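## Task

Pick up the small foam block from the desk and set it down on a shelf belonging to the shelving section at the aisle's far end that is set back deeper than the others. It must rest on the shelf board, not on top of a carton. It must stay there without the robot holding or supporting it. The robot must not tip over or be left leaning.

## Robot and tools

ROBOT. TidyBot++: a wheeled base 0.54 m long, 0.50 m wide and 0.38 m tall on four powered casters. It carries one seven-joint arm with a two-finger gripper. The shoulder sits 0.12 m ahead of the base centre, 0.68 m above the floor. Cameras: base_camera, and wrist_camera, which looks along the hand. The arm begins folded with the hand pointing down. In that state the hand reaches up to 0.08 m beyond the base front and the elbow up to 1.15 m high.

FRAMES. Base frame: origin on the floor below the base centre, x ahead, y to the left, z up. hand_pose is reported in this frame as the midpoint between the finger pads. Its z axis runs out along the fingers and its y axis is the direction the fingers open and close. The odometry frame is the base frame as it was when the scene began. base_odometry heading is positive to the left, in the range -3.142 to 3.142. It counts wheel rotation, so slipping shows as motion, and it can drift a few cm and degrees over many moves. base_tilt is in degrees, positive when leaning forward or right. Tilt, hand_pose and effort readings carry small fixed biases.

execute_actions. Arguments: "actions", a list holding exactly one action or none, and optional "cameras" (a list from base_camera, wrist_camera, all; omitted or null means all, [] means none). An empty list only returns the state and images. An action may contain "base", "joints", both, and optionally "speeds". Its parts start together and may finish at different times.
- "base": exactly one relative command, measured from where the base last reported itself. translate_m: metres straight ahead, negative backs up, -2 to 2. strafe_m: metres sideways, left positive, -2 to 2. rotate_rad: radians of spin in place, counter-clockwise seen from above positive, -6.3 to 6.3.
- "joints": absolute targets by name, in radians except the gripper. joint_1_rad: any angle, spins the whole arm about vertical, positive is clockwise from above (opposite to rotate_rad). joint_2_rad: shoulder, -2.249 to 2.249. joint_3_rad: any angle, upper-arm roll. joint_4_rad: elbow, -2.579 to 2.579. joint_5_rad: any angle, forearm roll. joint_6_rad: wrist, -2.099 to 2.099. joint_7_rad: any angle, hand roll; with the hand down, positive is counter-clockwise from above, and 1.57 makes the fingers open left-right. gripper_pos: 0 fully open to 1 fully closed; the pad gap is roughly 85 x (1 - gripper_pos) mm. Unbounded joints go the short way, so turn them in steps smaller than half a revolution. Done tolerances: ±0.039 for joints 1 to 4, ±0.056 for 5 to 7, ±0.03 for the gripper.
- "speeds": caps for this action only: translate_m and strafe_m 0.05 to 0.5 m/s, rotate_rad 0.1 to 1.57 rad/s (maxima are the defaults). A base move needing over 8.667 s at its cap is refused. Any unknown key or out-of-range number refuses the whole call and nothing moves.
An omitted joint or base may keep driving toward its earlier target.

ARM GEOMETRY. Upper arm 0.42 m, forearm 0.31 m, hand 0.31 m to the hand point. With joint_1_rad 0, joint_3_rad 3.14, joint_5_rad 0 the arm stays in the base x-z plane. Tilt from vertical (forward positive): upper arm = joint_2_rad, forearm = joint_2_rad - joint_4_rad, hand = that minus joint_6_rad. Forward reach from the shoulder is the sum of length x sin(tilt); height above it is the sum of length x cos(tilt). A downward-pointing hand goes no higher than about 0.94 m, and only near the base.

wait: "seconds", 0 to 10; nothing new is commanded, and it returns state and images. zoom_image: "camera" (base_camera or wrist_camera) and "region" [x0, y0, x1, y1] in pixels from the top-left, at most 504 x 504, on that camera's latest full image. finished_scene: "scene", the number of the scene being closed; irreversible, reports success and gives the next task. Do not reply without a tool call.

RESULTS. base_status and joint_status describe how each commanded motion ended: "done"; "off_target" (stopped away from target, may still push); "contact_stop" or "time_out" (target dropped, holding where stopped). A blocked base can say "done" while well short. "joint command not followed" with a "cause:" line means arm targets were withheld, often for self-collision; those joints read "not_followed" and may be retried later. on_its_own lists motion you did not command. motor_effort gives percent of maximum, peak in brackets. "ARM HIT" marks a hard collision of the arm with itself or the base. After a stop in a call, later calls in the same reply are skipped.

GRIPPING. At gripper_pos 1 the fingers keep squeezing; "done" there means an empty grasp, "off_target" means something is held. Closed fingertips reach about 20 mm beyond the hand point. Friction leaves joints a bit off target and hand_pose can be 1 to 2 cm wrong; trust the images. To correct, send last command + (wanted - read). The arm sags under a load; while holding, never send a joint its current reading.

AVOID. Dropping or slamming objects, pushing hard, driving while the arm is snagged high (tipping risk), horizontal force on a raised hand, torque faults (joints 1-4 fault at 104.5 N m, warning 56.7; joints 5-7 at 51.3, warning 29.4; the arm then freezes 10 s), and overheating: MOTOR HOT from 60 °C, OVER-TEMPERATURE FAULT at 75 °C when the arm sinks. Loose objects may occasionally get nudged. Thinking time passes in the simulation while the robot holds its command; shorter robot motion is better.

Each tool is called after "Emit:" as name(argument=value, ...) on one line, values as JSON.

## Session

Emit:
execute_actions(actions=[])

Scene clock: 0.00 s.
Motor temperatures (°C, as the motors report them): [35 31 29 33 41 36 38]
base_odometry: x=+0.000 y=+0.000 heading=+0.000 (m, m, rad; odometry frame)
base_tilt: forward=+0.7 right=-0.5 (deg)
base_status: not commanded
joint_positions: joint_1_rad=+0.002 joint_2_rad=-0.309 joint_3_rad=+3.144 joint_4_rad=-2.525 joint_5_rad=-0.043 joint_6_rad=-0.914 joint_7_rad=+1.546 gripper_pos=+0.000
joint_status: not commanded
motor_effort: joint_1_rad=-1 joint_2_rad=-2 joint_3_rad=+0 joint_4_rad=+12 joint_5_rad=-1 joint_6_rad=+1 joint_7_rad=+0 (%)
hand_pose: x=+0.2459 y=+0.0115 z=+0.5825 quat_wxyz=(-0.018, +0.999, -0.028, +0.005) (m; base frame)
pictures: base_camera, wrist_camera
Images, in order (width x height): base_camera 644x364, wrist_camera 644x476.

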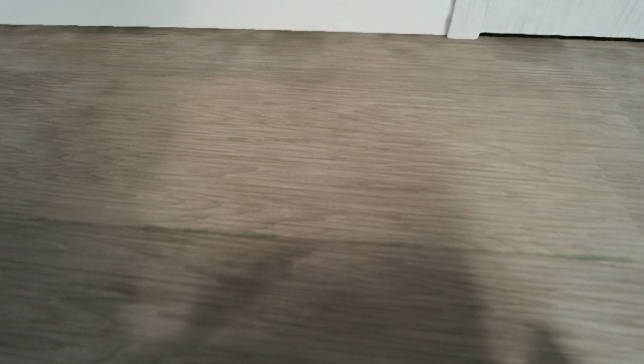

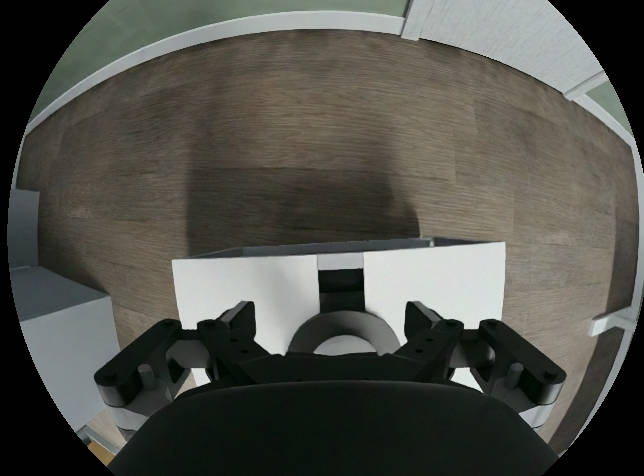

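Emit:
execute_actions(actions=[{"joints":{"joint_6_rad":0.4}}], cameras=["wrist_camera"])

Emit:
execute_actions(actions=[{"joints":{"joint_1_rad":1.57}}], cameras=["wrist_camera"])

Scene clock: 8.23 s.
Motor temperatures (°C, as the motors report them): [35 31 29 33 41 36 38]
base_odometry: x=+0.000 y=+0.000 heading=+0.000 (m, m, rad; odometry frame)
base_tilt: forward=+0.8 right=-0.5 (deg)
base_status: not commanded
joint_positions: joint_1_rad=+0.002 joint_2_rad=-0.309 joint_3_rad=+3.144 joint_4_rad=-2.524 joint_5_rad=-0.043 joint_6_rad=+0.382 joint_7_rad=+1.546 gripper_pos=+0.000
joint_status: all done
motor_effort: joint_1_rad=-1(1) joint_2_rad=-7(7) joint_3_rad=+0(0) joint_4_rad=+17(18) joint_5_rad=+0(1) joint_6_rad=+9(9) joint_7_rad=+0(1) (%)
hand_pose: x=+0.5430 y=-0.0056 z=+0.8130 quat_wxyz=(-0.013, +0.793, -0.033, +0.608) (m; base frame)
pictures: wrist_camera
Images, in order (width x height): wrist_camera 644x476.

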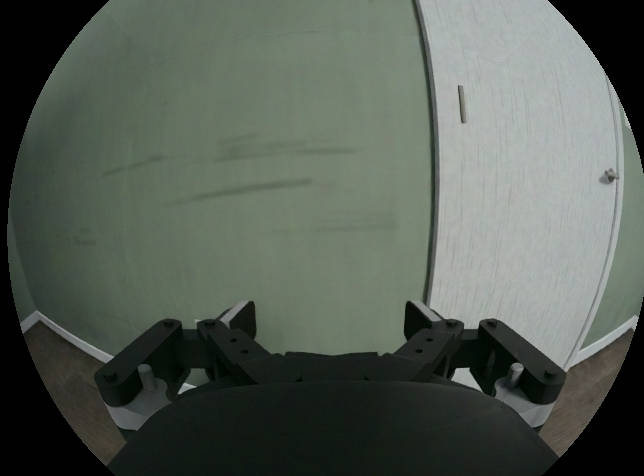

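Scene clock: 11.03 s.
Motor temperatures (°C, as the motors report them): [35 31 29 33 41 36 38]
base_odometry: x=+0.000 y=+0.000 heading=+0.000 (m, m, rad; odometry frame)
base_tilt: forward=+0.7 right=-0.4 (deg)
base_status: not commanded
joint_positions: joint_1_rad=+1.558 joint_2_rad=-0.309 joint_3_rad=+3.144 joint_4_rad=-2.524 joint_5_rad=-0.043 joint_6_rad=+0.382 joint_7_rad=+1.546 gripper_pos=+0.000
joint_status: all done
motor_effort: joint_1_rad=+0(1) joint_2_rad=-7(5) joint_3_rad=+0(0) joint_4_rad=+17(17) joint_5_rad=-1(0) joint_6_rad=+9(8) joint_7_rad=+1(1) (%)
hand_pose: x=+0.1195 y=-0.4240 z=+0.8130 quat_wxyz=(+0.418, +0.542, -0.580, +0.442) (m; base frame)
pictures: wrist_camera
Images, in order (width x height): wrist_camera 644x476.

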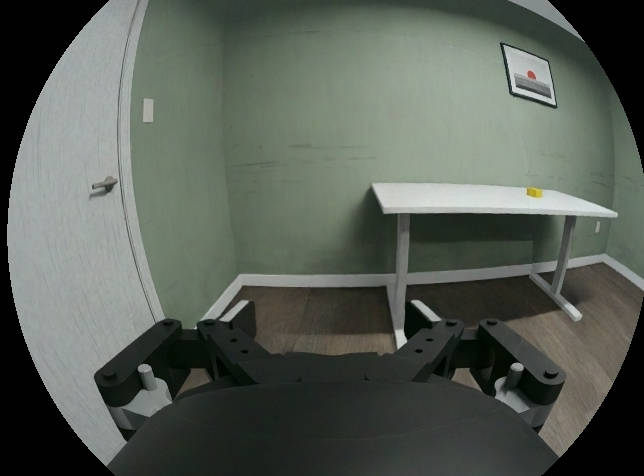

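Desk found on the right. Look behind and left too.

Emit:
execute_actions(actions=[{"joints":{"joint_1_rad":3.1}}], cameras=["wrist_camera"])

Scene clock: 15.97 s.
Motor temperatures (°C, as the motors report them): [35 31 29 33 41 36 38]
base_odometry: x=+0.000 y=+0.000 heading=+0.000 (m, m, rad; odometry frame)
base_tilt: forward=+0.7 right=-0.5 (deg)
base_status: not commanded
joint_positions: joint_1_rad=+3.088 joint_2_rad=-0.309 joint_3_rad=+3.144 joint_4_rad=-2.524 joint_5_rad=-0.043 joint_6_rad=+0.382 joint_7_rad=+1.546 gripper_pos=+0.000
joint_status: all done
motor_effort: joint_1_rad=-1(1) joint_2_rad=-7(6) joint_3_rad=+0(0) joint_4_rad=+17(17) joint_5_rad=-1(0) joint_6_rad=+8(9) joint_7_rad=+1(1) (%)
hand_pose: x=-0.3047 y=-0.0179 z=+0.8130 quat_wxyz=(+0.608, -0.011, -0.794, +0.029) (m; base frame)
pictures: wrist_camera
Images, in order (width x height): wrist_camera 644x476.

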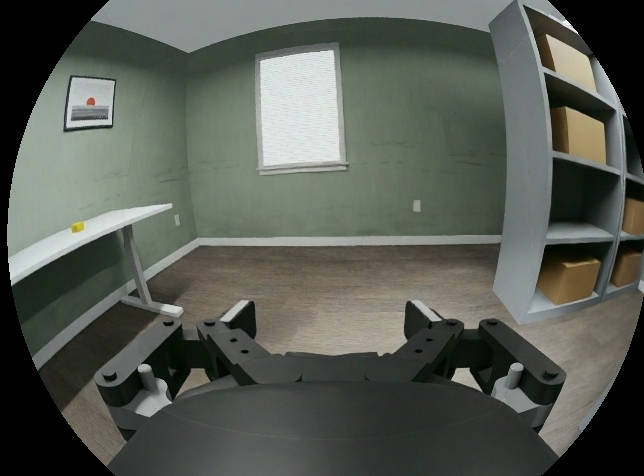

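Emit:
execute_actions(actions=[{"base":{"translate_m":-0.9},"joints":{"joint_1_rad":-1.57}}], cameras=["wrist_camera"])

Scene clock: 35.63 s.
Motor temperatures (°C, as the motors report them): [35 31 29 34 41 37 38]
base_odometry: x=-0.900 y=+0.002 heading=-0.001 (m, m, rad; odometry frame)
base_tilt: forward=+0.8 right=-0.5 (deg)
base_status: done
joint_positions: joint_1_rad=+4.699 joint_2_rad=-0.309 joint_3_rad=+3.144 joint_4_rad=-2.524 joint_5_rad=-0.043 joint_6_rad=+0.382 joint_7_rad=+1.546 gripper_pos=+0.000
joint_status: all done
motor_effort: joint_1_rad=+0(1) joint_2_rad=-6(7) joint_3_rad=+0(1) joint_4_rad=+17(18) joint_5_rad=+0(0) joint_6_rad=+9(9) joint_7_rad=+0(1) (%)
hand_pose: x=+0.1184 y=+0.4240 z=+0.8130 quat_wxyz=(+0.442, -0.580, -0.542, -0.418) (m; base frame)
pictures: wrist_camera
Images, in order (width x height): wrist_camera 644x476.

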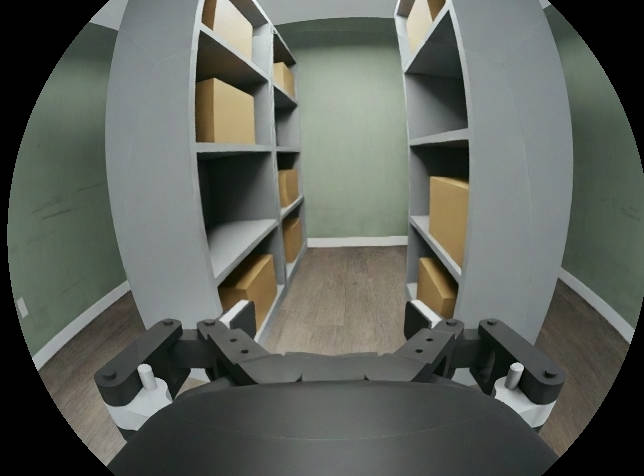

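Emit:
execute_actions(actions=[{"base":{"rotate_rad":-1.57},"joints":{"joint_1_rad":0.0}}])

Scene clock: 41.23 s.
Motor temperatures (°C, as the motors report them): [35 31 29 34 41 37 38]
base_odometry: x=-0.900 y=+0.002 heading=-1.570 (m, m, rad; odometry frame)
base_tilt: forward=+0.8 right=-0.5 (deg)
base_status: done
joint_positions: joint_1_rad=+6.271 joint_2_rad=-0.309 joint_3_rad=+3.144 joint_4_rad=-2.524 joint_5_rad=-0.043 joint_6_rad=+0.382 joint_7_rad=+1.546 gripper_pos=+0.000
joint_status: all done
motor_effort: joint_1_rad=-1(2) joint_2_rad=-7(8) joint_3_rad=+0(1) joint_4_rad=+18(18) joint_5_rad=-1(0) joint_6_rad=+8(9) joint_7_rad=+1(1) (%)
hand_pose: x=+0.5430 y=+0.0003 z=+0.8130 quat_wxyz=(+0.017, -0.793, +0.027, -0.608) (m; base frame)
pictures: base_camera, wrist_camera
Images, in order (width x height): base_camera 644x364, wrist_camera 644x476.

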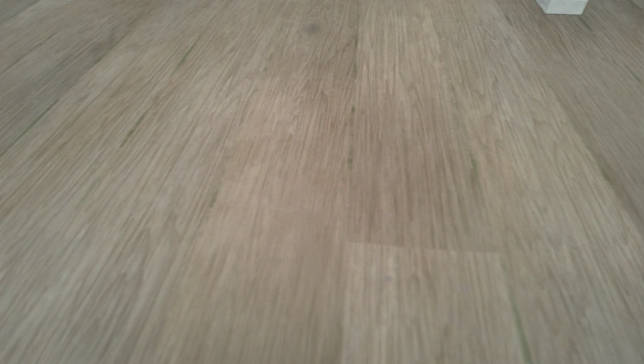

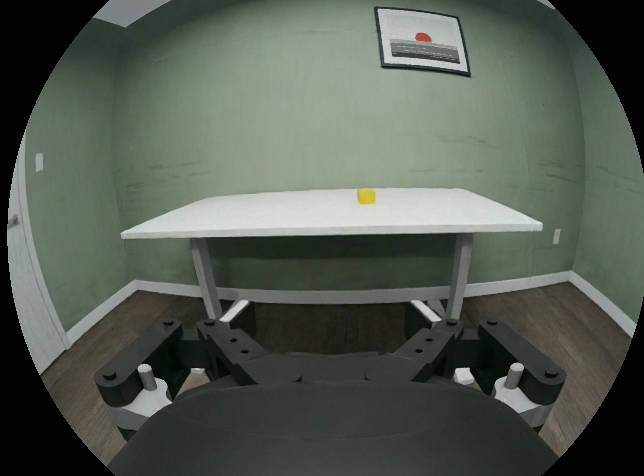

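Emit:
execute_actions(actions=[{"base":{"strafe_m":-0.13},"joints":{"joint_2_rad":0.121,"joint_4_rad":-1.714,"joint_6_rad":-0.265,"joint_5_rad":0,"joint_7_rad":1.57}}], cameras=["wrist_camera"])

Emit:
execute_actions(actions=[{"base":{"translate_m":0.35}}])

Scene clock: 65.00 s.
Motor temperatures (°C, as the motors report them): [35 31 29 34 41 37 38]
base_odometry: x=-1.030 y=+0.002 heading=-1.571 (m, m, rad; odometry frame)
base_tilt: forward=+0.8 right=-0.5 (deg)
base_status: done
joint_positions: joint_1_rad=+6.274 joint_2_rad=+0.106 joint_3_rad=+3.145 joint_4_rad=-1.724 joint_5_rad=-0.023 joint_6_rad=-0.223 joint_7_rad=+1.546 gripper_pos=+0.000
joint_status: all done
motor_effort: joint_1_rad=+0(1) joint_2_rad=-23(23) joint_3_rad=-1(1) joint_4_rad=+19(20) joint_5_rad=+0(1) joint_6_rad=+8(9) joint_7_rad=+1(0) (%)
hand_pose: x=+0.7432 y=+0.0066 z=+0.8753 quat_wxyz=(+0.016, -0.855, +0.017, -0.518) (m; base frame)
pictures: wrist_camera
Images, in order (width x height): wrist_camera 644x476.

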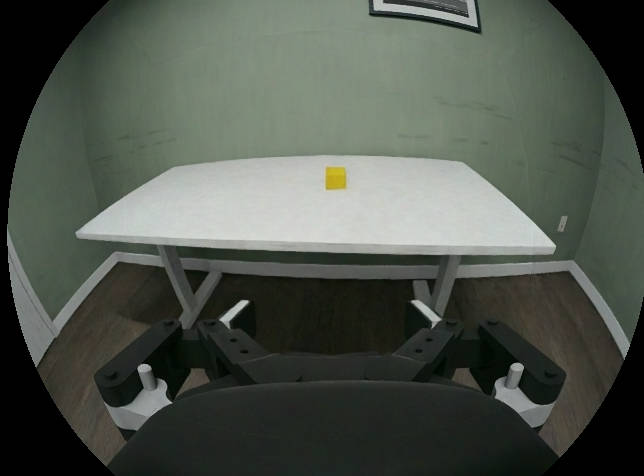

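Scene clock: 67.03 s.
Motor temperatures (°C, as the motors report them): [35 31 29 34 41 37 38]
base_odometry: x=-1.031 y=-0.349 heading=-1.571 (m, m, rad; odometry frame)
base_tilt: forward=+0.8 right=-0.5 (deg)
base_status: done
joint_positions: joint_1_rad=+6.274 joint_2_rad=+0.118 joint_3_rad=+3.145 joint_4_rad=-1.720 joint_5_rad=-0.023 joint_6_rad=-0.226 joint_7_rad=+1.546 gripper_pos=+0.000
joint_status: not commanded
motor_effort: joint_1_rad=-1(3) joint_2_rad=-24(26) joint_3_rad=-1(2) joint_4_rad=+20(21) joint_5_rad=-1(1) joint_6_rad=+8(8) joint_7_rad=+1(1) (%)
hand_pose: x=+0.7459 y=+0.0066 z=+0.8690 quat_wxyz=(+0.016, -0.858, +0.017, -0.513) (m; base frame)
pictures: base_camera, wrist_camera
Images, in order (width x height): base_camera 644x364, wrist_camera 644x476.

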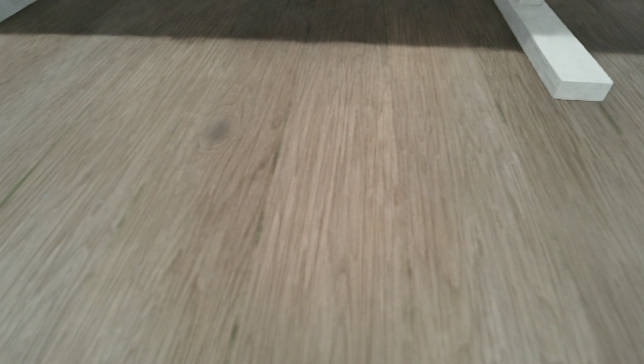

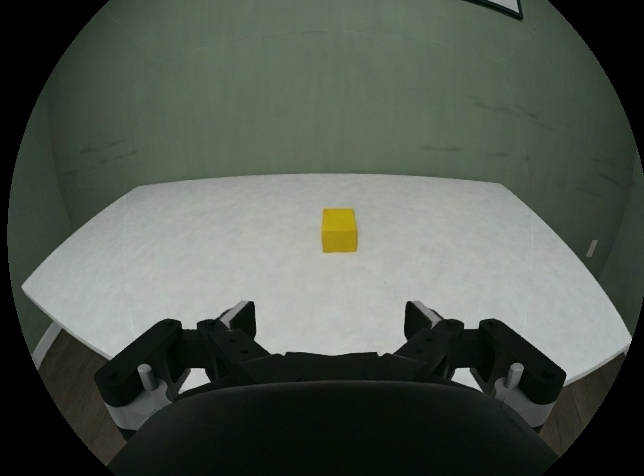

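Emit:
execute_actions(actions=[{"base":{"translate_m":0.18},"joints":{"joint_1_rad":0.03,"joint_2_rad":0.224,"joint_4_rad":-1.941,"joint_6_rad":0.08}}])

Scene clock: 79.70 s.
Motor temperatures (°C, as the motors report them): [35 31 29 34 41 37 38]
base_odometry: x=-1.031 y=-0.529 heading=-1.572 (m, m, rad; odometry frame)
base_tilt: forward=+0.8 right=-0.5 (deg)
base_status: done
joint_positions: joint_1_rad=+6.298 joint_2_rad=+0.230 joint_3_rad=+3.145 joint_4_rad=-1.933 joint_5_rad=-0.023 joint_6_rad=+0.040 joint_7_rad=+1.546 gripper_pos=+0.000
joint_status: all done
motor_effort: joint_1_rad=-1(2) joint_2_rad=-24(29) joint_3_rad=+0(2) joint_4_rad=+17(20) joint_5_rad=-1(1) joint_6_rad=+7(9) joint_7_rad=+0(1) (%)
hand_pose: x=+0.7406 y=-0.0101 z=+0.7527 quat_wxyz=(+0.007, -0.873, +0.029, -0.487) (m; base frame)
pictures: base_camera, wrist_camera
Images, in order (width x height): base_camera 644x364, wrist_camera 644x476.

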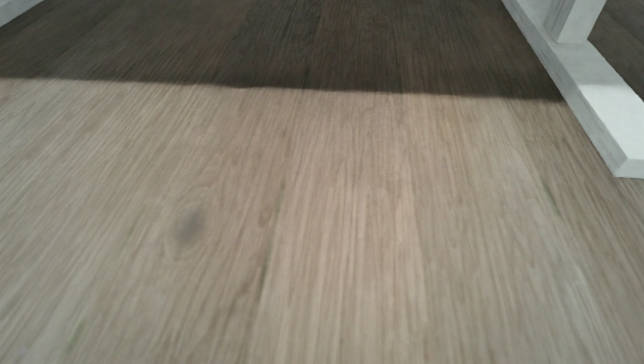

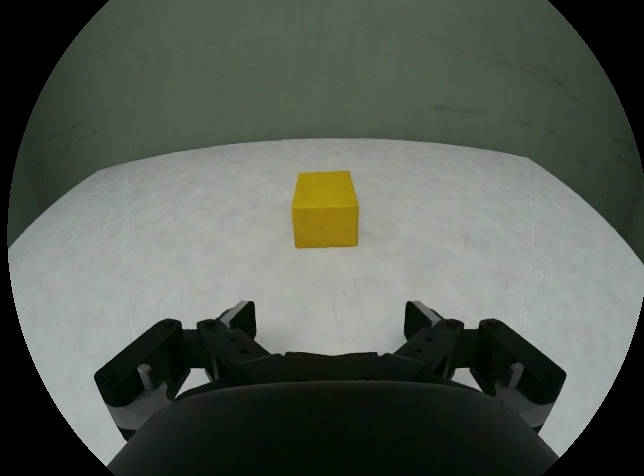

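Emit:
execute_actions(actions=[{"base":{"translate_m":0.13},"joints":{"joint_2_rad":0.25},"speeds":{"translate_m":0.2}}], cameras=["wrist_camera"])

Scene clock: 89.20 s.
Motor temperatures (°C, as the motors report them): [35 32 29 34 41 37 38]
base_odometry: x=-1.031 y=-0.659 heading=-1.572 (m, m, rad; odometry frame)
base_tilt: forward=+0.8 right=-0.5 (deg)
base_status: done
joint_positions: joint_1_rad=+6.299 joint_2_rad=+0.239 joint_3_rad=+3.145 joint_4_rad=-1.934 joint_5_rad=-0.023 joint_6_rad=+0.040 joint_7_rad=+1.546 gripper_pos=+0.000
joint_status: all done
motor_effort: joint_1_rad=+0(2) joint_2_rad=-26(27) joint_3_rad=-1(2) joint_4_rad=+17(18) joint_5_rad=+0(1) joint_6_rad=+8(8) joint_7_rad=+1(1) (%)
hand_pose: x=+0.7409 y=-0.0107 z=+0.7462 quat_wxyz=(+0.006, -0.875, +0.029, -0.483) (m; base frame)
pictures: wrist_camera
Images, in order (width x height): wrist_camera 644x476.

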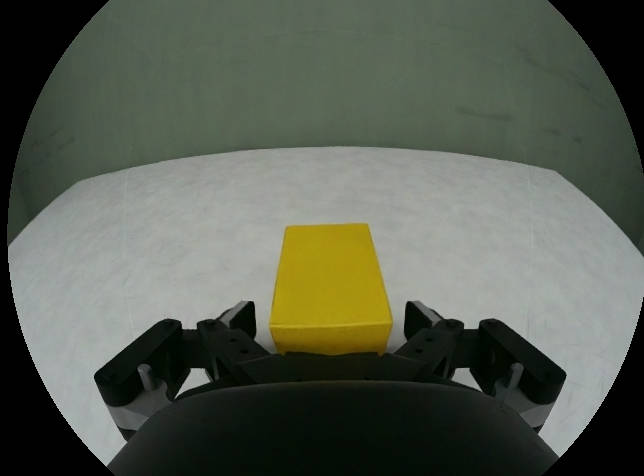

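Emit:
execute_actions(actions=[{"base":{"translate_m":0.03},"joints":{"joint_2_rad":0.27},"speeds":{"translate_m":0.1}}], cameras=["wrist_camera"])

Emit:
execute_actions(actions=[{"joints":{"gripper_pos":1}}], cameras=["wrist_camera"])

Scene clock: 97.73 s.
Motor temperatures (°C, as the motors report them): [35 32 29 34 41 37 38]
base_odometry: x=-1.032 y=-0.689 heading=-1.572 (m, m, rad; odometry frame)
base_tilt: forward=+0.8 right=-0.5 (deg)
base_status: done
joint_positions: joint_1_rad=+6.300 joint_2_rad=+0.261 joint_3_rad=+3.145 joint_4_rad=-1.935 joint_5_rad=-0.023 joint_6_rad=+0.040 joint_7_rad=+1.546 gripper_pos=+0.000
joint_status: all done
motor_effort: joint_1_rad=-1(2) joint_2_rad=-25(28) joint_3_rad=-1(1) joint_4_rad=+17(18) joint_5_rad=+0(1) joint_6_rad=+8(8) joint_7_rad=+1(1) (%)
hand_pose: x=+0.7420 y=-0.0112 z=+0.7323 quat_wxyz=(+0.006, -0.880, +0.030, -0.473) (m; base frame)
pictures: wrist_camera
Images, in order (width x height): wrist_camera 644x476.

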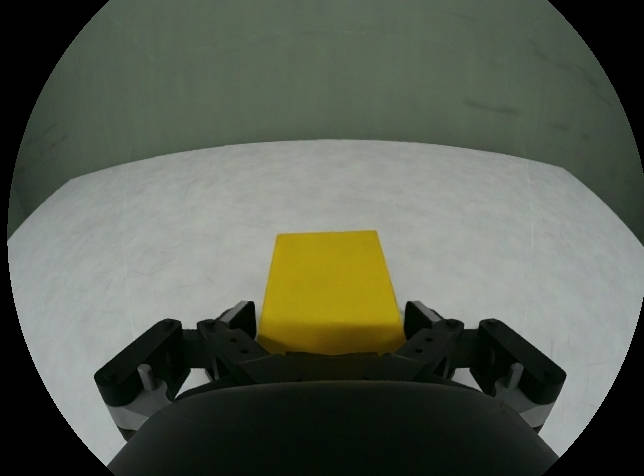

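Scene clock: 98.83 s.
Motor temperatures (°C, as the motors report them): [35 32 29 34 41 37 38]
base_odometry: x=-1.032 y=-0.689 heading=-1.572 (m, m, rad; odometry frame)
base_tilt: forward=+0.8 right=-0.5 (deg)
base_status: not commanded
joint_positions: joint_1_rad=+6.300 joint_2_rad=+0.258 joint_3_rad=+3.145 joint_4_rad=-1.935 joint_5_rad=-0.023 joint_6_rad=+0.044 joint_7_rad=+1.546 gripper_pos=+0.361
joint_status: gripper_pos off_target (ended at +0.361, target +1.000)
motor_effort: joint_1_rad=+0(1) joint_2_rad=-25(26) joint_3_rad=-1(1) joint_4_rad=+16(17) joint_5_rad=-1(1) joint_6_rad=+7(8) joint_7_rad=+1(1) (%)
hand_pose: x=+0.7424 y=-0.0112 z=+0.7354 quat_wxyz=(+0.006, -0.879, +0.030, -0.476) (m; base frame)
pictures: wrist_camera
Images, in order (width x height): wrist_camera 644x476.

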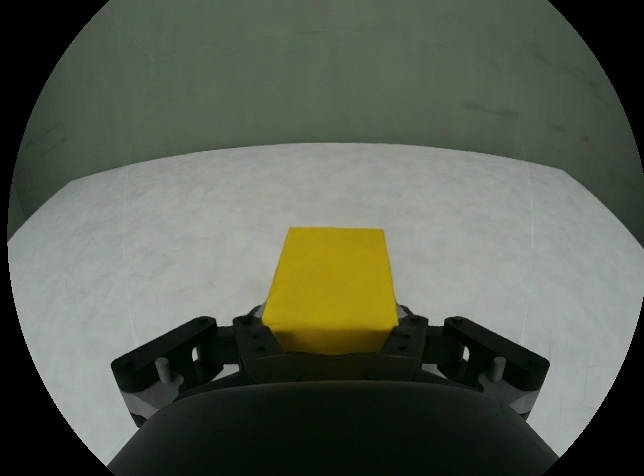

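Emit:
execute_actions(actions=[{"joints":{"joint_2_rad":0.05}}], cameras=[])

Emit:
execute_actions(actions=[{"base":{"translate_m":-0.5},"joints":{"joint_1_rad":0,"joint_2_rad":-0.31,"joint_4_rad":-2.3,"joint_6_rad":0.0}}], cameras=[])

Emit:
execute_actions(actions=[{"base":{"rotate_rad":3.05},"joints":{"joint_4_rad":-2.5,"joint_6_rad":0.2}}])

Scene clock: 106.17 s.
Motor temperatures (°C, as the motors report them): [35 32 29 34 41 37 38]
base_odometry: x=-1.032 y=-0.689 heading=-1.572 (m, m, rad; odometry frame)
base_tilt: forward=+0.8 right=-0.5 (deg)
base_status: not commanded
joint_positions: joint_1_rad=+6.300 joint_2_rad=+0.051 joint_3_rad=+3.145 joint_4_rad=-1.940 joint_5_rad=-0.023 joint_6_rad=+0.044 joint_7_rad=+1.546 gripper_pos=+0.361
joint_status: all done
motor_effort: joint_1_rad=-1(0) joint_2_rad=-22(29) joint_3_rad=-1(1) joint_4_rad=+19(20) joint_5_rad=+0(2) joint_6_rad=+9(9) joint_7_rad=+1(0) (%)
hand_pose: x=+0.7170 y=-0.0108 z=+0.8598 quat_wxyz=(+0.007, -0.826, +0.028, -0.563) (m; base frame)
pictures: none
No camera images: the call's "cameras" was empty. Leave "cameras" out to get every camera's image.

Scene clock: 108.60 s.
Motor temperatures (°C, as the motors report them): [35 32 29 34 41 37 38]
base_odometry: x=-1.031 y=-0.189 heading=-1.572 (m, m, rad; odometry frame)
base_tilt: forward=+0.7 right=-0.5 (deg)
base_status: done
joint_positions: joint_1_rad=+6.297 joint_2_rad=-0.300 joint_3_rad=+3.145 joint_4_rad=-2.294 joint_5_rad=-0.023 joint_6_rad=+0.038 joint_7_rad=+1.546 gripper_pos=+0.361
joint_status: all done
motor_effort: joint_1_rad=-1(1) joint_2_rad=-8(26) joint_3_rad=+0(2) joint_4_rad=+19(19) joint_5_rad=-1(0) joint_6_rad=+8(10) joint_7_rad=+1(1) (%)
hand_pose: x=+0.5697 y=-0.0066 z=+0.8379 quat_wxyz=(+0.009, -0.829, +0.027, -0.559) (m; base frame)
pictures: none
No camera images: the call's "cameras" was empty. Leave "cameras" out to get every camera's image.

Scene clock: 111.83 s.
Motor temperatures (°C, as the motors report them): [35 32 29 34 41 37 38]
base_odometry: x=-1.031 y=-0.189 heading=+1.477 (m, m, rad; odometry frame)
base_tilt: forward=+0.8 right=-0.5 (deg)
base_status: done
joint_positions: joint_1_rad=+6.293 joint_2_rad=-0.300 joint_3_rad=+3.145 joint_4_rad=-2.493 joint_5_rad=-0.022 joint_6_rad=+0.159 joint_7_rad=+1.546 gripper_pos=+0.361
joint_status: all done
motor_effort: joint_1_rad=+0(2) joint_2_rad=-7(10) joint_3_rad=+0(3) joint_4_rad=+18(19) joint_5_rad=+0(1) joint_6_rad=+8(8) joint_7_rad=+1(1) (%)
hand_pose: x=+0.5287 y=-0.0050 z=+0.7619 quat_wxyz=(+0.008, -0.850, +0.027, -0.526) (m; base frame)
pictures: base_camera, wrist_camera
Images, in order (width x height): base_camera 644x364, wrist_camera 644x476.

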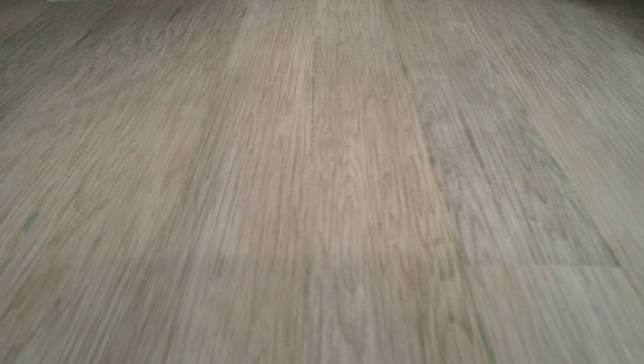

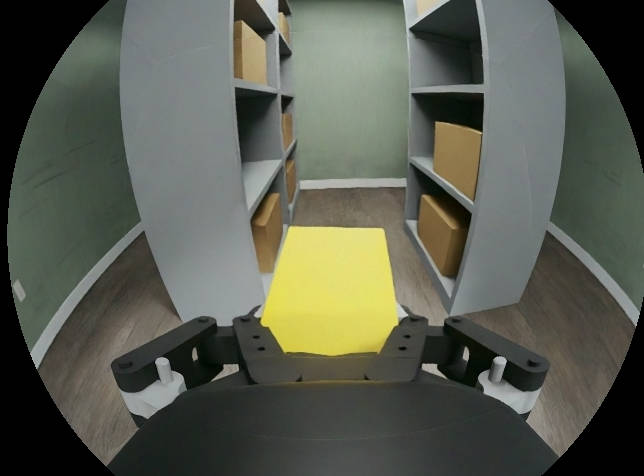

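Emit:
execute_actions(actions=[{"base":{"strafe_m":-0.13}}], cameras=[])

Emit:
execute_actions(actions=[{"base":{"translate_m":0.6}}])

Scene clock: 118.93 s.
Motor temperatures (°C, as the motors report them): [35 32 29 34 41 37 38]
base_odometry: x=-0.902 y=-0.201 heading=+1.478 (m, m, rad; odometry frame)
base_tilt: forward=+0.8 right=-0.4 (deg)
base_status: done
joint_positions: joint_1_rad=+6.292 joint_2_rad=-0.300 joint_3_rad=+3.145 joint_4_rad=-2.493 joint_5_rad=-0.022 joint_6_rad=+0.159 joint_7_rad=+1.546 gripper_pos=+0.361
joint_status: not commanded
motor_effort: joint_1_rad=-1(1) joint_2_rad=-7(7) joint_3_rad=+0(2) joint_4_rad=+18(18) joint_5_rad=+0(0) joint_6_rad=+9(9) joint_7_rad=+1(0) (%)
hand_pose: x=+0.5287 y=-0.0048 z=+0.7619 quat_wxyz=(+0.008, -0.850, +0.026, -0.526) (m; base frame)
pictures: none
No camera images: the call's "cameras" was empty. Leave "cameras" out to get every camera's image.

Scene clock: 121.47 s.
Motor temperatures (°C, as the motors report them): [35 32 29 34 41 37 38]
base_odometry: x=-0.846 y=+0.396 heading=+1.478 (m, m, rad; odometry frame)
base_tilt: forward=+0.8 right=-0.5 (deg)
base_status: done
joint_positions: joint_1_rad=+6.292 joint_2_rad=-0.302 joint_3_rad=+3.145 joint_4_rad=-2.495 joint_5_rad=-0.022 joint_6_rad=+0.159 joint_7_rad=+1.546 gripper_pos=+0.361
joint_status: not commanded
motor_effort: joint_1_rad=+0(0) joint_2_rad=-7(9) joint_3_rad=+0(0) joint_4_rad=+18(18) joint_5_rad=-1(0) joint_6_rad=+9(8) joint_7_rad=+1(1) (%)
hand_pose: x=+0.5279 y=-0.0048 z=+0.7614 quat_wxyz=(+0.008, -0.850, +0.026, -0.526) (m; base frame)
pictures: base_camera, wrist_camera
Images, in order (width x height): base_camera 644x364, wrist_camera 644x476.

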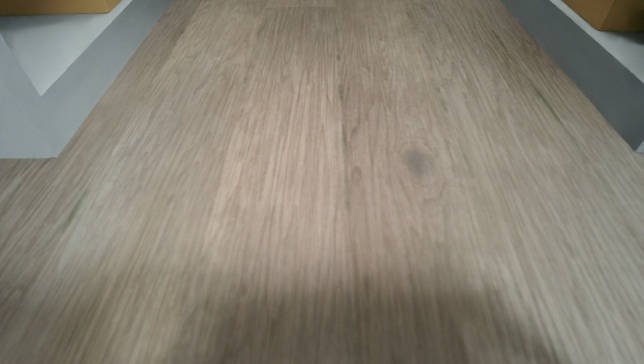

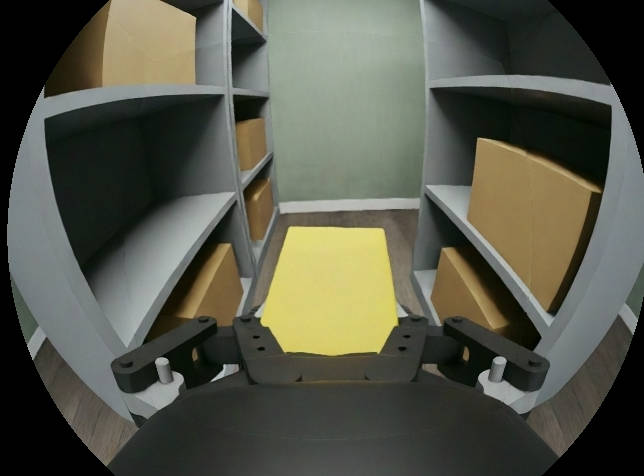

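Emit:
execute_actions(actions=[{"base":{"translate_m":0.9}}])

Scene clock: 129.53 s.
Motor temperatures (°C, as the motors report them): [35 32 29 34 41 37 38]
base_odometry: x=-0.762 y=+1.293 heading=+1.478 (m, m, rad; odometry frame)
base_tilt: forward=+0.7 right=-0.5 (deg)
base_status: done
joint_positions: joint_1_rad=+6.292 joint_2_rad=-0.303 joint_3_rad=+3.145 joint_4_rad=-2.496 joint_5_rad=-0.022 joint_6_rad=+0.159 joint_7_rad=+1.546 gripper_pos=+0.361
joint_status: not commanded
motor_effort: joint_1_rad=-1(1) joint_2_rad=-6(9) joint_3_rad=+0(0) joint_4_rad=+18(19) joint_5_rad=-1(1) joint_6_rad=+9(9) joint_7_rad=+1(1) (%)
hand_pose: x=+0.5274 y=-0.0048 z=+0.7613 quat_wxyz=(+0.008, -0.850, +0.026, -0.526) (m; base frame)
pictures: base_camera, wrist_camera
Images, in order (width x height): base_camera 644x364, wrist_camera 644x476.

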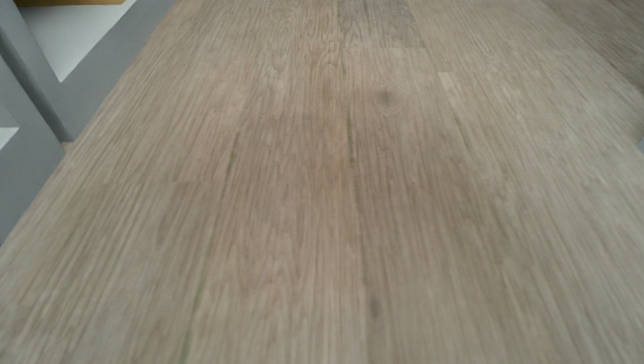

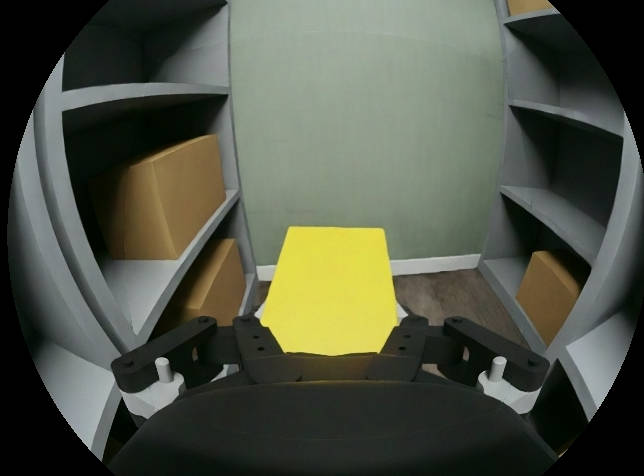

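Emit:
execute_actions(actions=[{"base":{"translate_m":0.75}}])

Emit:
execute_actions(actions=[{"base":{"translate_m":0.15},"joints":{"joint_1_rad":1.58},"speeds":{"translate_m":0.1}}])

Scene clock: 138.03 s.
Motor temperatures (°C, as the motors report them): [35 32 29 34 41 37 38]
base_odometry: x=-0.692 y=+2.040 heading=+1.477 (m, m, rad; odometry frame)
base_tilt: forward=+0.8 right=-0.5 (deg)
base_status: done
joint_positions: joint_1_rad=+6.292 joint_2_rad=-0.304 joint_3_rad=+3.145 joint_4_rad=-2.496 joint_5_rad=-0.022 joint_6_rad=+0.159 joint_7_rad=+1.546 gripper_pos=+0.361
joint_status: not commanded
motor_effort: joint_1_rad=+0(1) joint_2_rad=-7(8) joint_3_rad=+0(0) joint_4_rad=+18(18) joint_5_rad=-1(1) joint_6_rad=+9(9) joint_7_rad=+1(1) (%)
hand_pose: x=+0.5272 y=-0.0048 z=+0.7613 quat_wxyz=(+0.008, -0.850, +0.026, -0.526) (m; base frame)
pictures: base_camera, wrist_camera
Images, in order (width x height): base_camera 644x364, wrist_camera 644x476.

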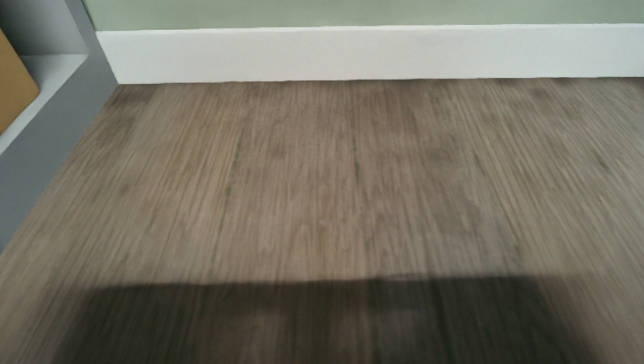

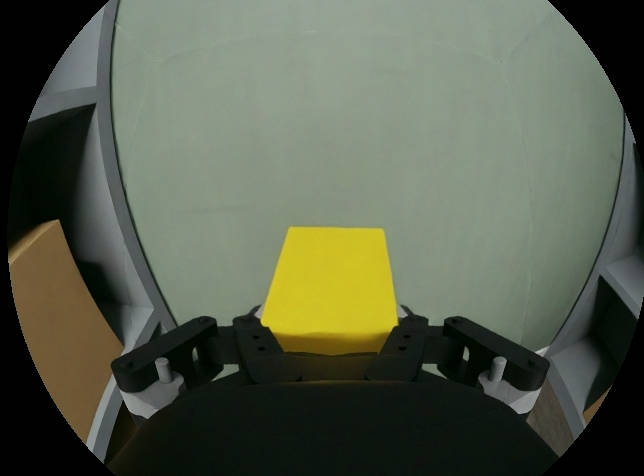

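Scene clock: 140.83 s.
Motor temperatures (°C, as the motors report them): [35 32 29 34 41 37 38]
base_odometry: x=-0.677 y=+2.189 heading=+1.477 (m, m, rad; odometry frame)
base_tilt: forward=+0.8 right=-0.5 (deg)
base_status: done
joint_positions: joint_1_rad=+7.851 joint_2_rad=-0.305 joint_3_rad=+3.145 joint_4_rad=-2.497 joint_5_rad=-0.022 joint_6_rad=+0.159 joint_7_rad=+1.546 gripper_pos=+0.361
joint_status: all done
motor_effort: joint_1_rad=-1(1) joint_2_rad=-7(8) joint_3_rad=+0(1) joint_4_rad=+18(19) joint_5_rad=+0(1) joint_6_rad=+8(9) joint_7_rad=+1(1) (%)
hand_pose: x=+0.1191 y=-0.4080 z=+0.7615 quat_wxyz=(-0.364, -0.586, +0.616, -0.380) (m; base frame)
pictures: base_camera, wrist_camera
Images, in order (width x height): base_camera 644x364, wrist_camera 644x476.

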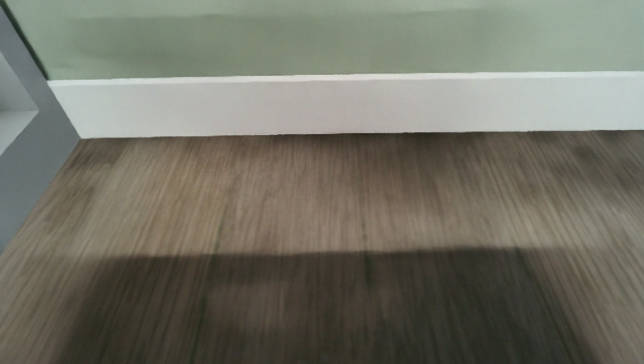

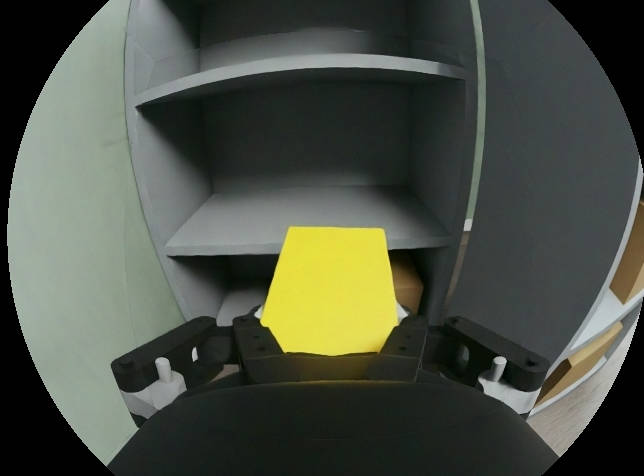

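Emit:
execute_actions(actions=[{"base":{"translate_m":0.15},"joints":{"joint_2_rad":0.481,"joint_4_rad":-2.097,"joint_6_rad":0.46}}])

Emit:
execute_actions(actions=[{"base":{"strafe_m":-0.2},"speeds":{"strafe_m":0.25}}])

Scene clock: 155.27 s.
Motor temperatures (°C, as the motors report them): [35 32 29 34 42 37 38]
base_odometry: x=-0.663 y=+2.339 heading=+1.477 (m, m, rad; odometry frame)
base_tilt: forward=+0.7 right=-0.5 (deg)
base_status: done
joint_positions: joint_1_rad=+7.853 joint_2_rad=+0.474 joint_3_rad=+3.144 joint_4_rad=-2.110 joint_5_rad=-0.022 joint_6_rad=+0.415 joint_7_rad=+1.546 gripper_pos=+0.361
joint_status: all done
motor_effort: joint_1_rad=-1(1) joint_2_rad=-28(30) joint_3_rad=-1(1) joint_4_rad=+13(17) joint_5_rad=+0(1) joint_6_rad=+8(9) joint_7_rad=+1(1) (%)
hand_pose: x=+0.1166 y=-0.6157 z=+0.6144 quat_wxyz=(-0.327, -0.609, +0.641, -0.335) (m; base frame)
pictures: base_camera, wrist_camera
Images, in order (width x height): base_camera 644x364, wrist_camera 644x476.

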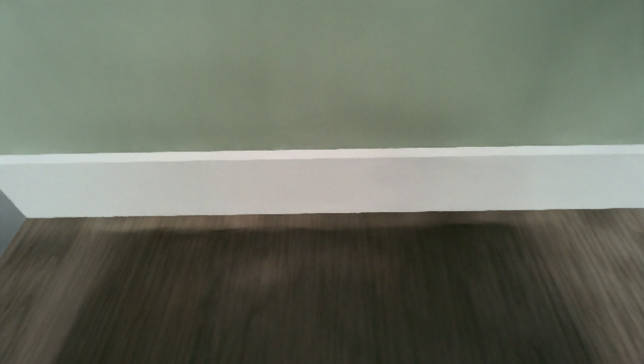

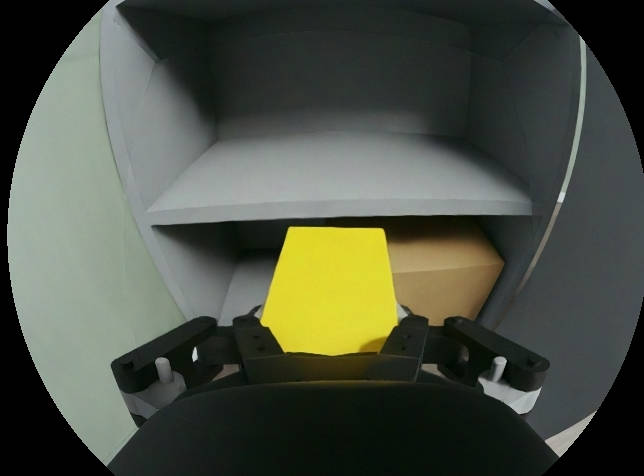

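Scene clock: 156.93 s.
Motor temperatures (°C, as the motors report them): [35 32 29 34 42 37 38]
base_odometry: x=-0.464 y=+2.320 heading=+1.478 (m, m, rad; odometry frame)
base_tilt: forward=+0.8 right=-0.5 (deg)
base_status: done
joint_positions: joint_1_rad=+7.853 joint_2_rad=+0.475 joint_3_rad=+3.144 joint_4_rad=-2.104 joint_5_rad=-0.022 joint_6_rad=+0.418 joint_7_rad=+1.546 gripper_pos=+0.361
joint_status: not commanded
motor_effort: joint_1_rad=-1(2) joint_2_rad=-29(32) joint_3_rad=-1(2) joint_4_rad=+13(14) joint_5_rad=+0(0) joint_6_rad=+8(8) joint_7_rad=+1(1) (%)
hand_pose: x=+0.1165 y=-0.6187 z=+0.6169 quat_wxyz=(-0.329, -0.608, +0.639, -0.337) (m; base frame)
pictures: base_camera, wrist_camera
Images, in order (width x height): base_camera 644x364, wrist_camera 644x476.

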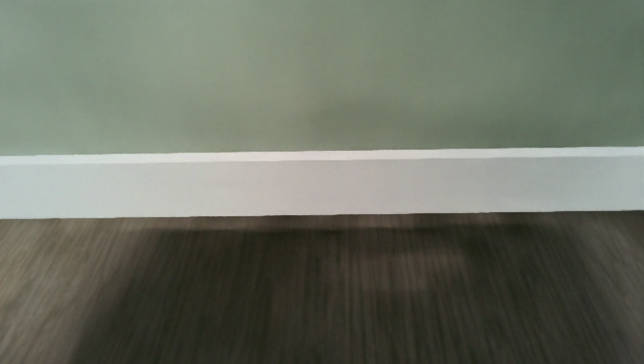

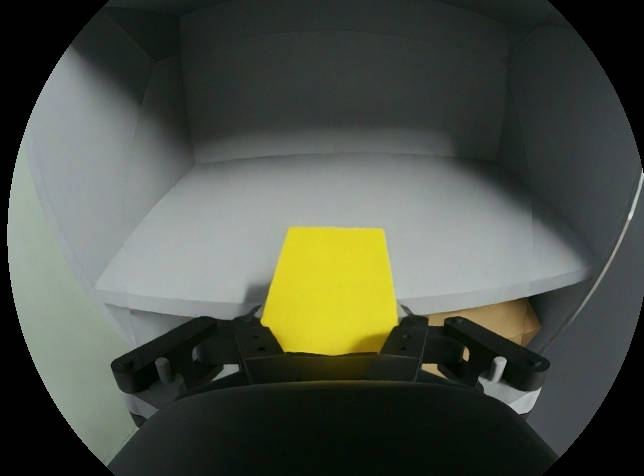

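Emit:
execute_actions(actions=[{"base":{"strafe_m":-0.23},"speeds":{"strafe_m":0.25}}], cameras=["wrist_camera"])

Emit:
execute_actions(actions=[{"joints":{"joint_2_rad":0.644,"joint_4_rad":-2.145,"joint_6_rad":0.675}}], cameras=["wrist_camera"])

Scene clock: 168.43 s.
Motor temperatures (°C, as the motors report them): [35 32 29 34 42 37 38]
base_odometry: x=-0.235 y=+2.299 heading=+1.478 (m, m, rad; odometry frame)
base_tilt: forward=+0.8 right=-0.4 (deg)
base_status: done
joint_positions: joint_1_rad=+7.854 joint_2_rad=+0.475 joint_3_rad=+3.144 joint_4_rad=-2.102 joint_5_rad=-0.022 joint_6_rad=+0.418 joint_7_rad=+1.546 gripper_pos=+0.361
joint_status: not commanded
motor_effort: joint_1_rad=-1(2) joint_2_rad=-30(31) joint_3_rad=-1(1) joint_4_rad=+13(14) joint_5_rad=-1(1) joint_6_rad=+8(8) joint_7_rad=+1(1) (%)
hand_pose: x=+0.1162 y=-0.6196 z=+0.6176 quat_wxyz=(-0.330, -0.607, +0.639, -0.338) (m; base frame)
pictures: wrist_camera
Images, in order (width x height): wrist_camera 644x476.

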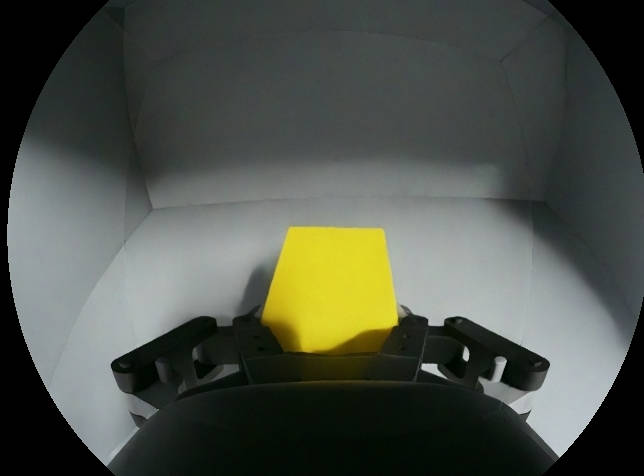

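Scene clock: 169.53 s.
Motor temperatures (°C, as the motors report them): [35 32 29 34 42 37 38]
base_odometry: x=-0.235 y=+2.299 heading=+1.478 (m, m, rad; odometry frame)
base_tilt: forward=+0.7 right=-0.5 (deg)
base_status: not commanded
joint_positions: joint_1_rad=+7.854 joint_2_rad=+0.644 joint_3_rad=+3.144 joint_4_rad=-2.140 joint_5_rad=-0.022 joint_6_rad=+0.630 joint_7_rad=+1.546 gripper_pos=+0.361
joint_status: all done
motor_effort: joint_1_rad=+0(1) joint_2_rad=-30(32) joint_3_rad=-1(1) joint_4_rad=+10(13) joint_5_rad=+0(0) joint_6_rad=+8(9) joint_7_rad=+1(1) (%)
hand_pose: x=+0.1150 y=-0.6228 z=+0.5528 quat_wxyz=(-0.333, -0.607, +0.638, -0.338) (m; base frame)
pictures: wrist_camera
Images, in order (width x height): wrist_camera 644x476.

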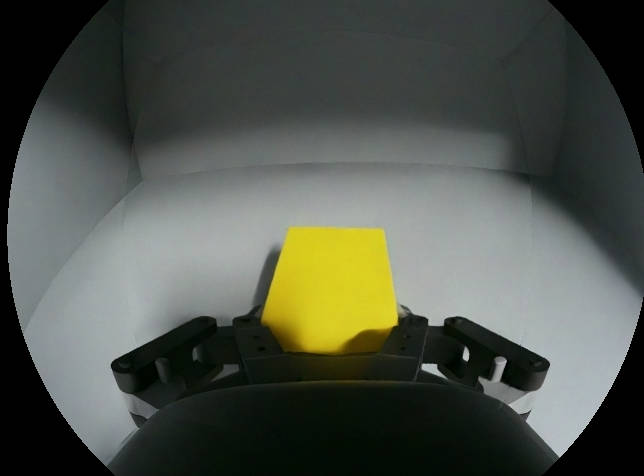

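Emit:
execute_actions(actions=[{"joints":{"joint_2_rad":0.68}}], cameras=["wrist_camera"])

Scene clock: 172.23 s.
Motor temperatures (°C, as the motors report them): [35 32 29 34 42 37 38]
base_odometry: x=-0.235 y=+2.299 heading=+1.478 (m, m, rad; odometry frame)
base_tilt: forward=+0.8 right=-0.5 (deg)
base_status: not commanded
joint_positions: joint_1_rad=+7.854 joint_2_rad=+0.653 joint_3_rad=+3.144 joint_4_rad=-2.139 joint_5_rad=-0.022 joint_6_rad=+0.641 joint_7_rad=+1.546 gripper_pos=+0.361
joint_status: all done
motor_effort: joint_1_rad=+0(0) joint_2_rad=-28(31) joint_3_rad=-1(1) joint_4_rad=+9(10) joint_5_rad=-1(1) joint_6_rad=+7(7) joint_7_rad=+1(1) (%)
hand_pose: x=+0.1149 y=-0.6235 z=+0.5499 quat_wxyz=(-0.334, -0.606, +0.638, -0.338) (m; base frame)
pictures: wrist_camera
Images, in order (width x height): wrist_camera 644x476.

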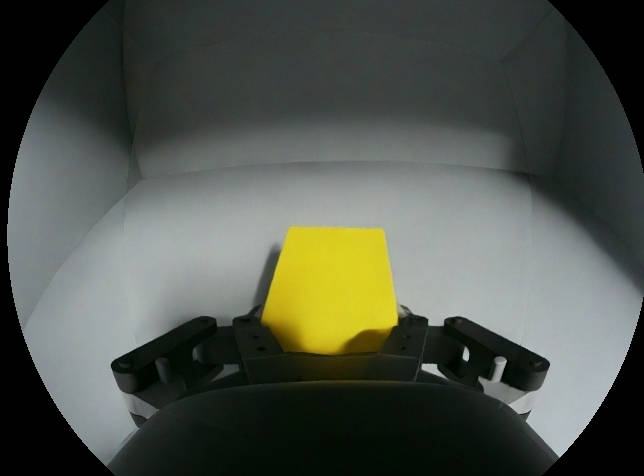

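Contact made. Release and back away.

Emit:
execute_actions(actions=[{"joints":{"gripper_pos":0,"joint_2_rad":0.65}}], cameras=[])

Emit:
execute_actions(actions=[{"base":{"strafe_m":0.15},"joints":{"joint_2_rad":0.6}}], cameras=["wrist_camera"])

Scene clock: 177.93 s.
Motor temperatures (°C, as the motors report them): [35 32 29 34 42 37 38]
base_odometry: x=-0.235 y=+2.299 heading=+1.478 (m, m, rad; odometry frame)
base_tilt: forward=+0.8 right=-0.4 (deg)
base_status: not commanded
joint_positions: joint_1_rad=+7.854 joint_2_rad=+0.652 joint_3_rad=+3.144 joint_4_rad=-2.140 joint_5_rad=-0.022 joint_6_rad=+0.641 joint_7_rad=+1.546 gripper_pos=+0.000
joint_status: all done
motor_effort: joint_1_rad=-1(1) joint_2_rad=-31(31) joint_3_rad=-1(1) joint_4_rad=+10(10) joint_5_rad=+0(1) joint_6_rad=+8(9) joint_7_rad=+0(1) (%)
hand_pose: x=+0.1149 y=-0.6236 z=+0.5505 quat_wxyz=(-0.334, -0.606, +0.638, -0.339) (m; base frame)
pictures: none
No camera images: the call's "cameras" was empty. Leave "cameras" out to get every camera's image.

Scene clock: 179.37 s.
Motor temperatures (°C, as the motors report them): [35 32 29 34 42 37 38]
base_odometry: x=-0.384 y=+2.313 heading=+1.478 (m, m, rad; odometry frame)
base_tilt: forward=+0.8 right=-0.5 (deg)
base_status: done
joint_positions: joint_1_rad=+7.856 joint_2_rad=+0.612 joint_3_rad=+3.144 joint_4_rad=-2.145 joint_5_rad=-0.020 joint_6_rad=+0.641 joint_7_rad=+1.546 gripper_pos=+0.000
joint_status: all done
motor_effort: joint_1_rad=-1(3) joint_2_rad=-29(32) joint_3_rad=-1(3) joint_4_rad=+10(12) joint_5_rad=+0(1) joint_6_rad=+8(9) joint_7_rad=+1(1) (%)
hand_pose: x=+0.1139 y=-0.6258 z=+0.5732 quat_wxyz=(-0.345, -0.600, +0.632, -0.349) (m; base frame)
pictures: wrist_camera
Images, in order (width x height): wrist_camera 644x476.

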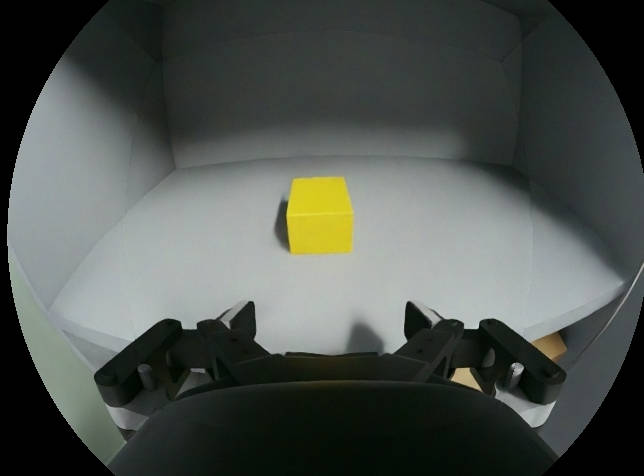

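Emit:
finished_scene(scene=1)

The scene is finished: the task was done.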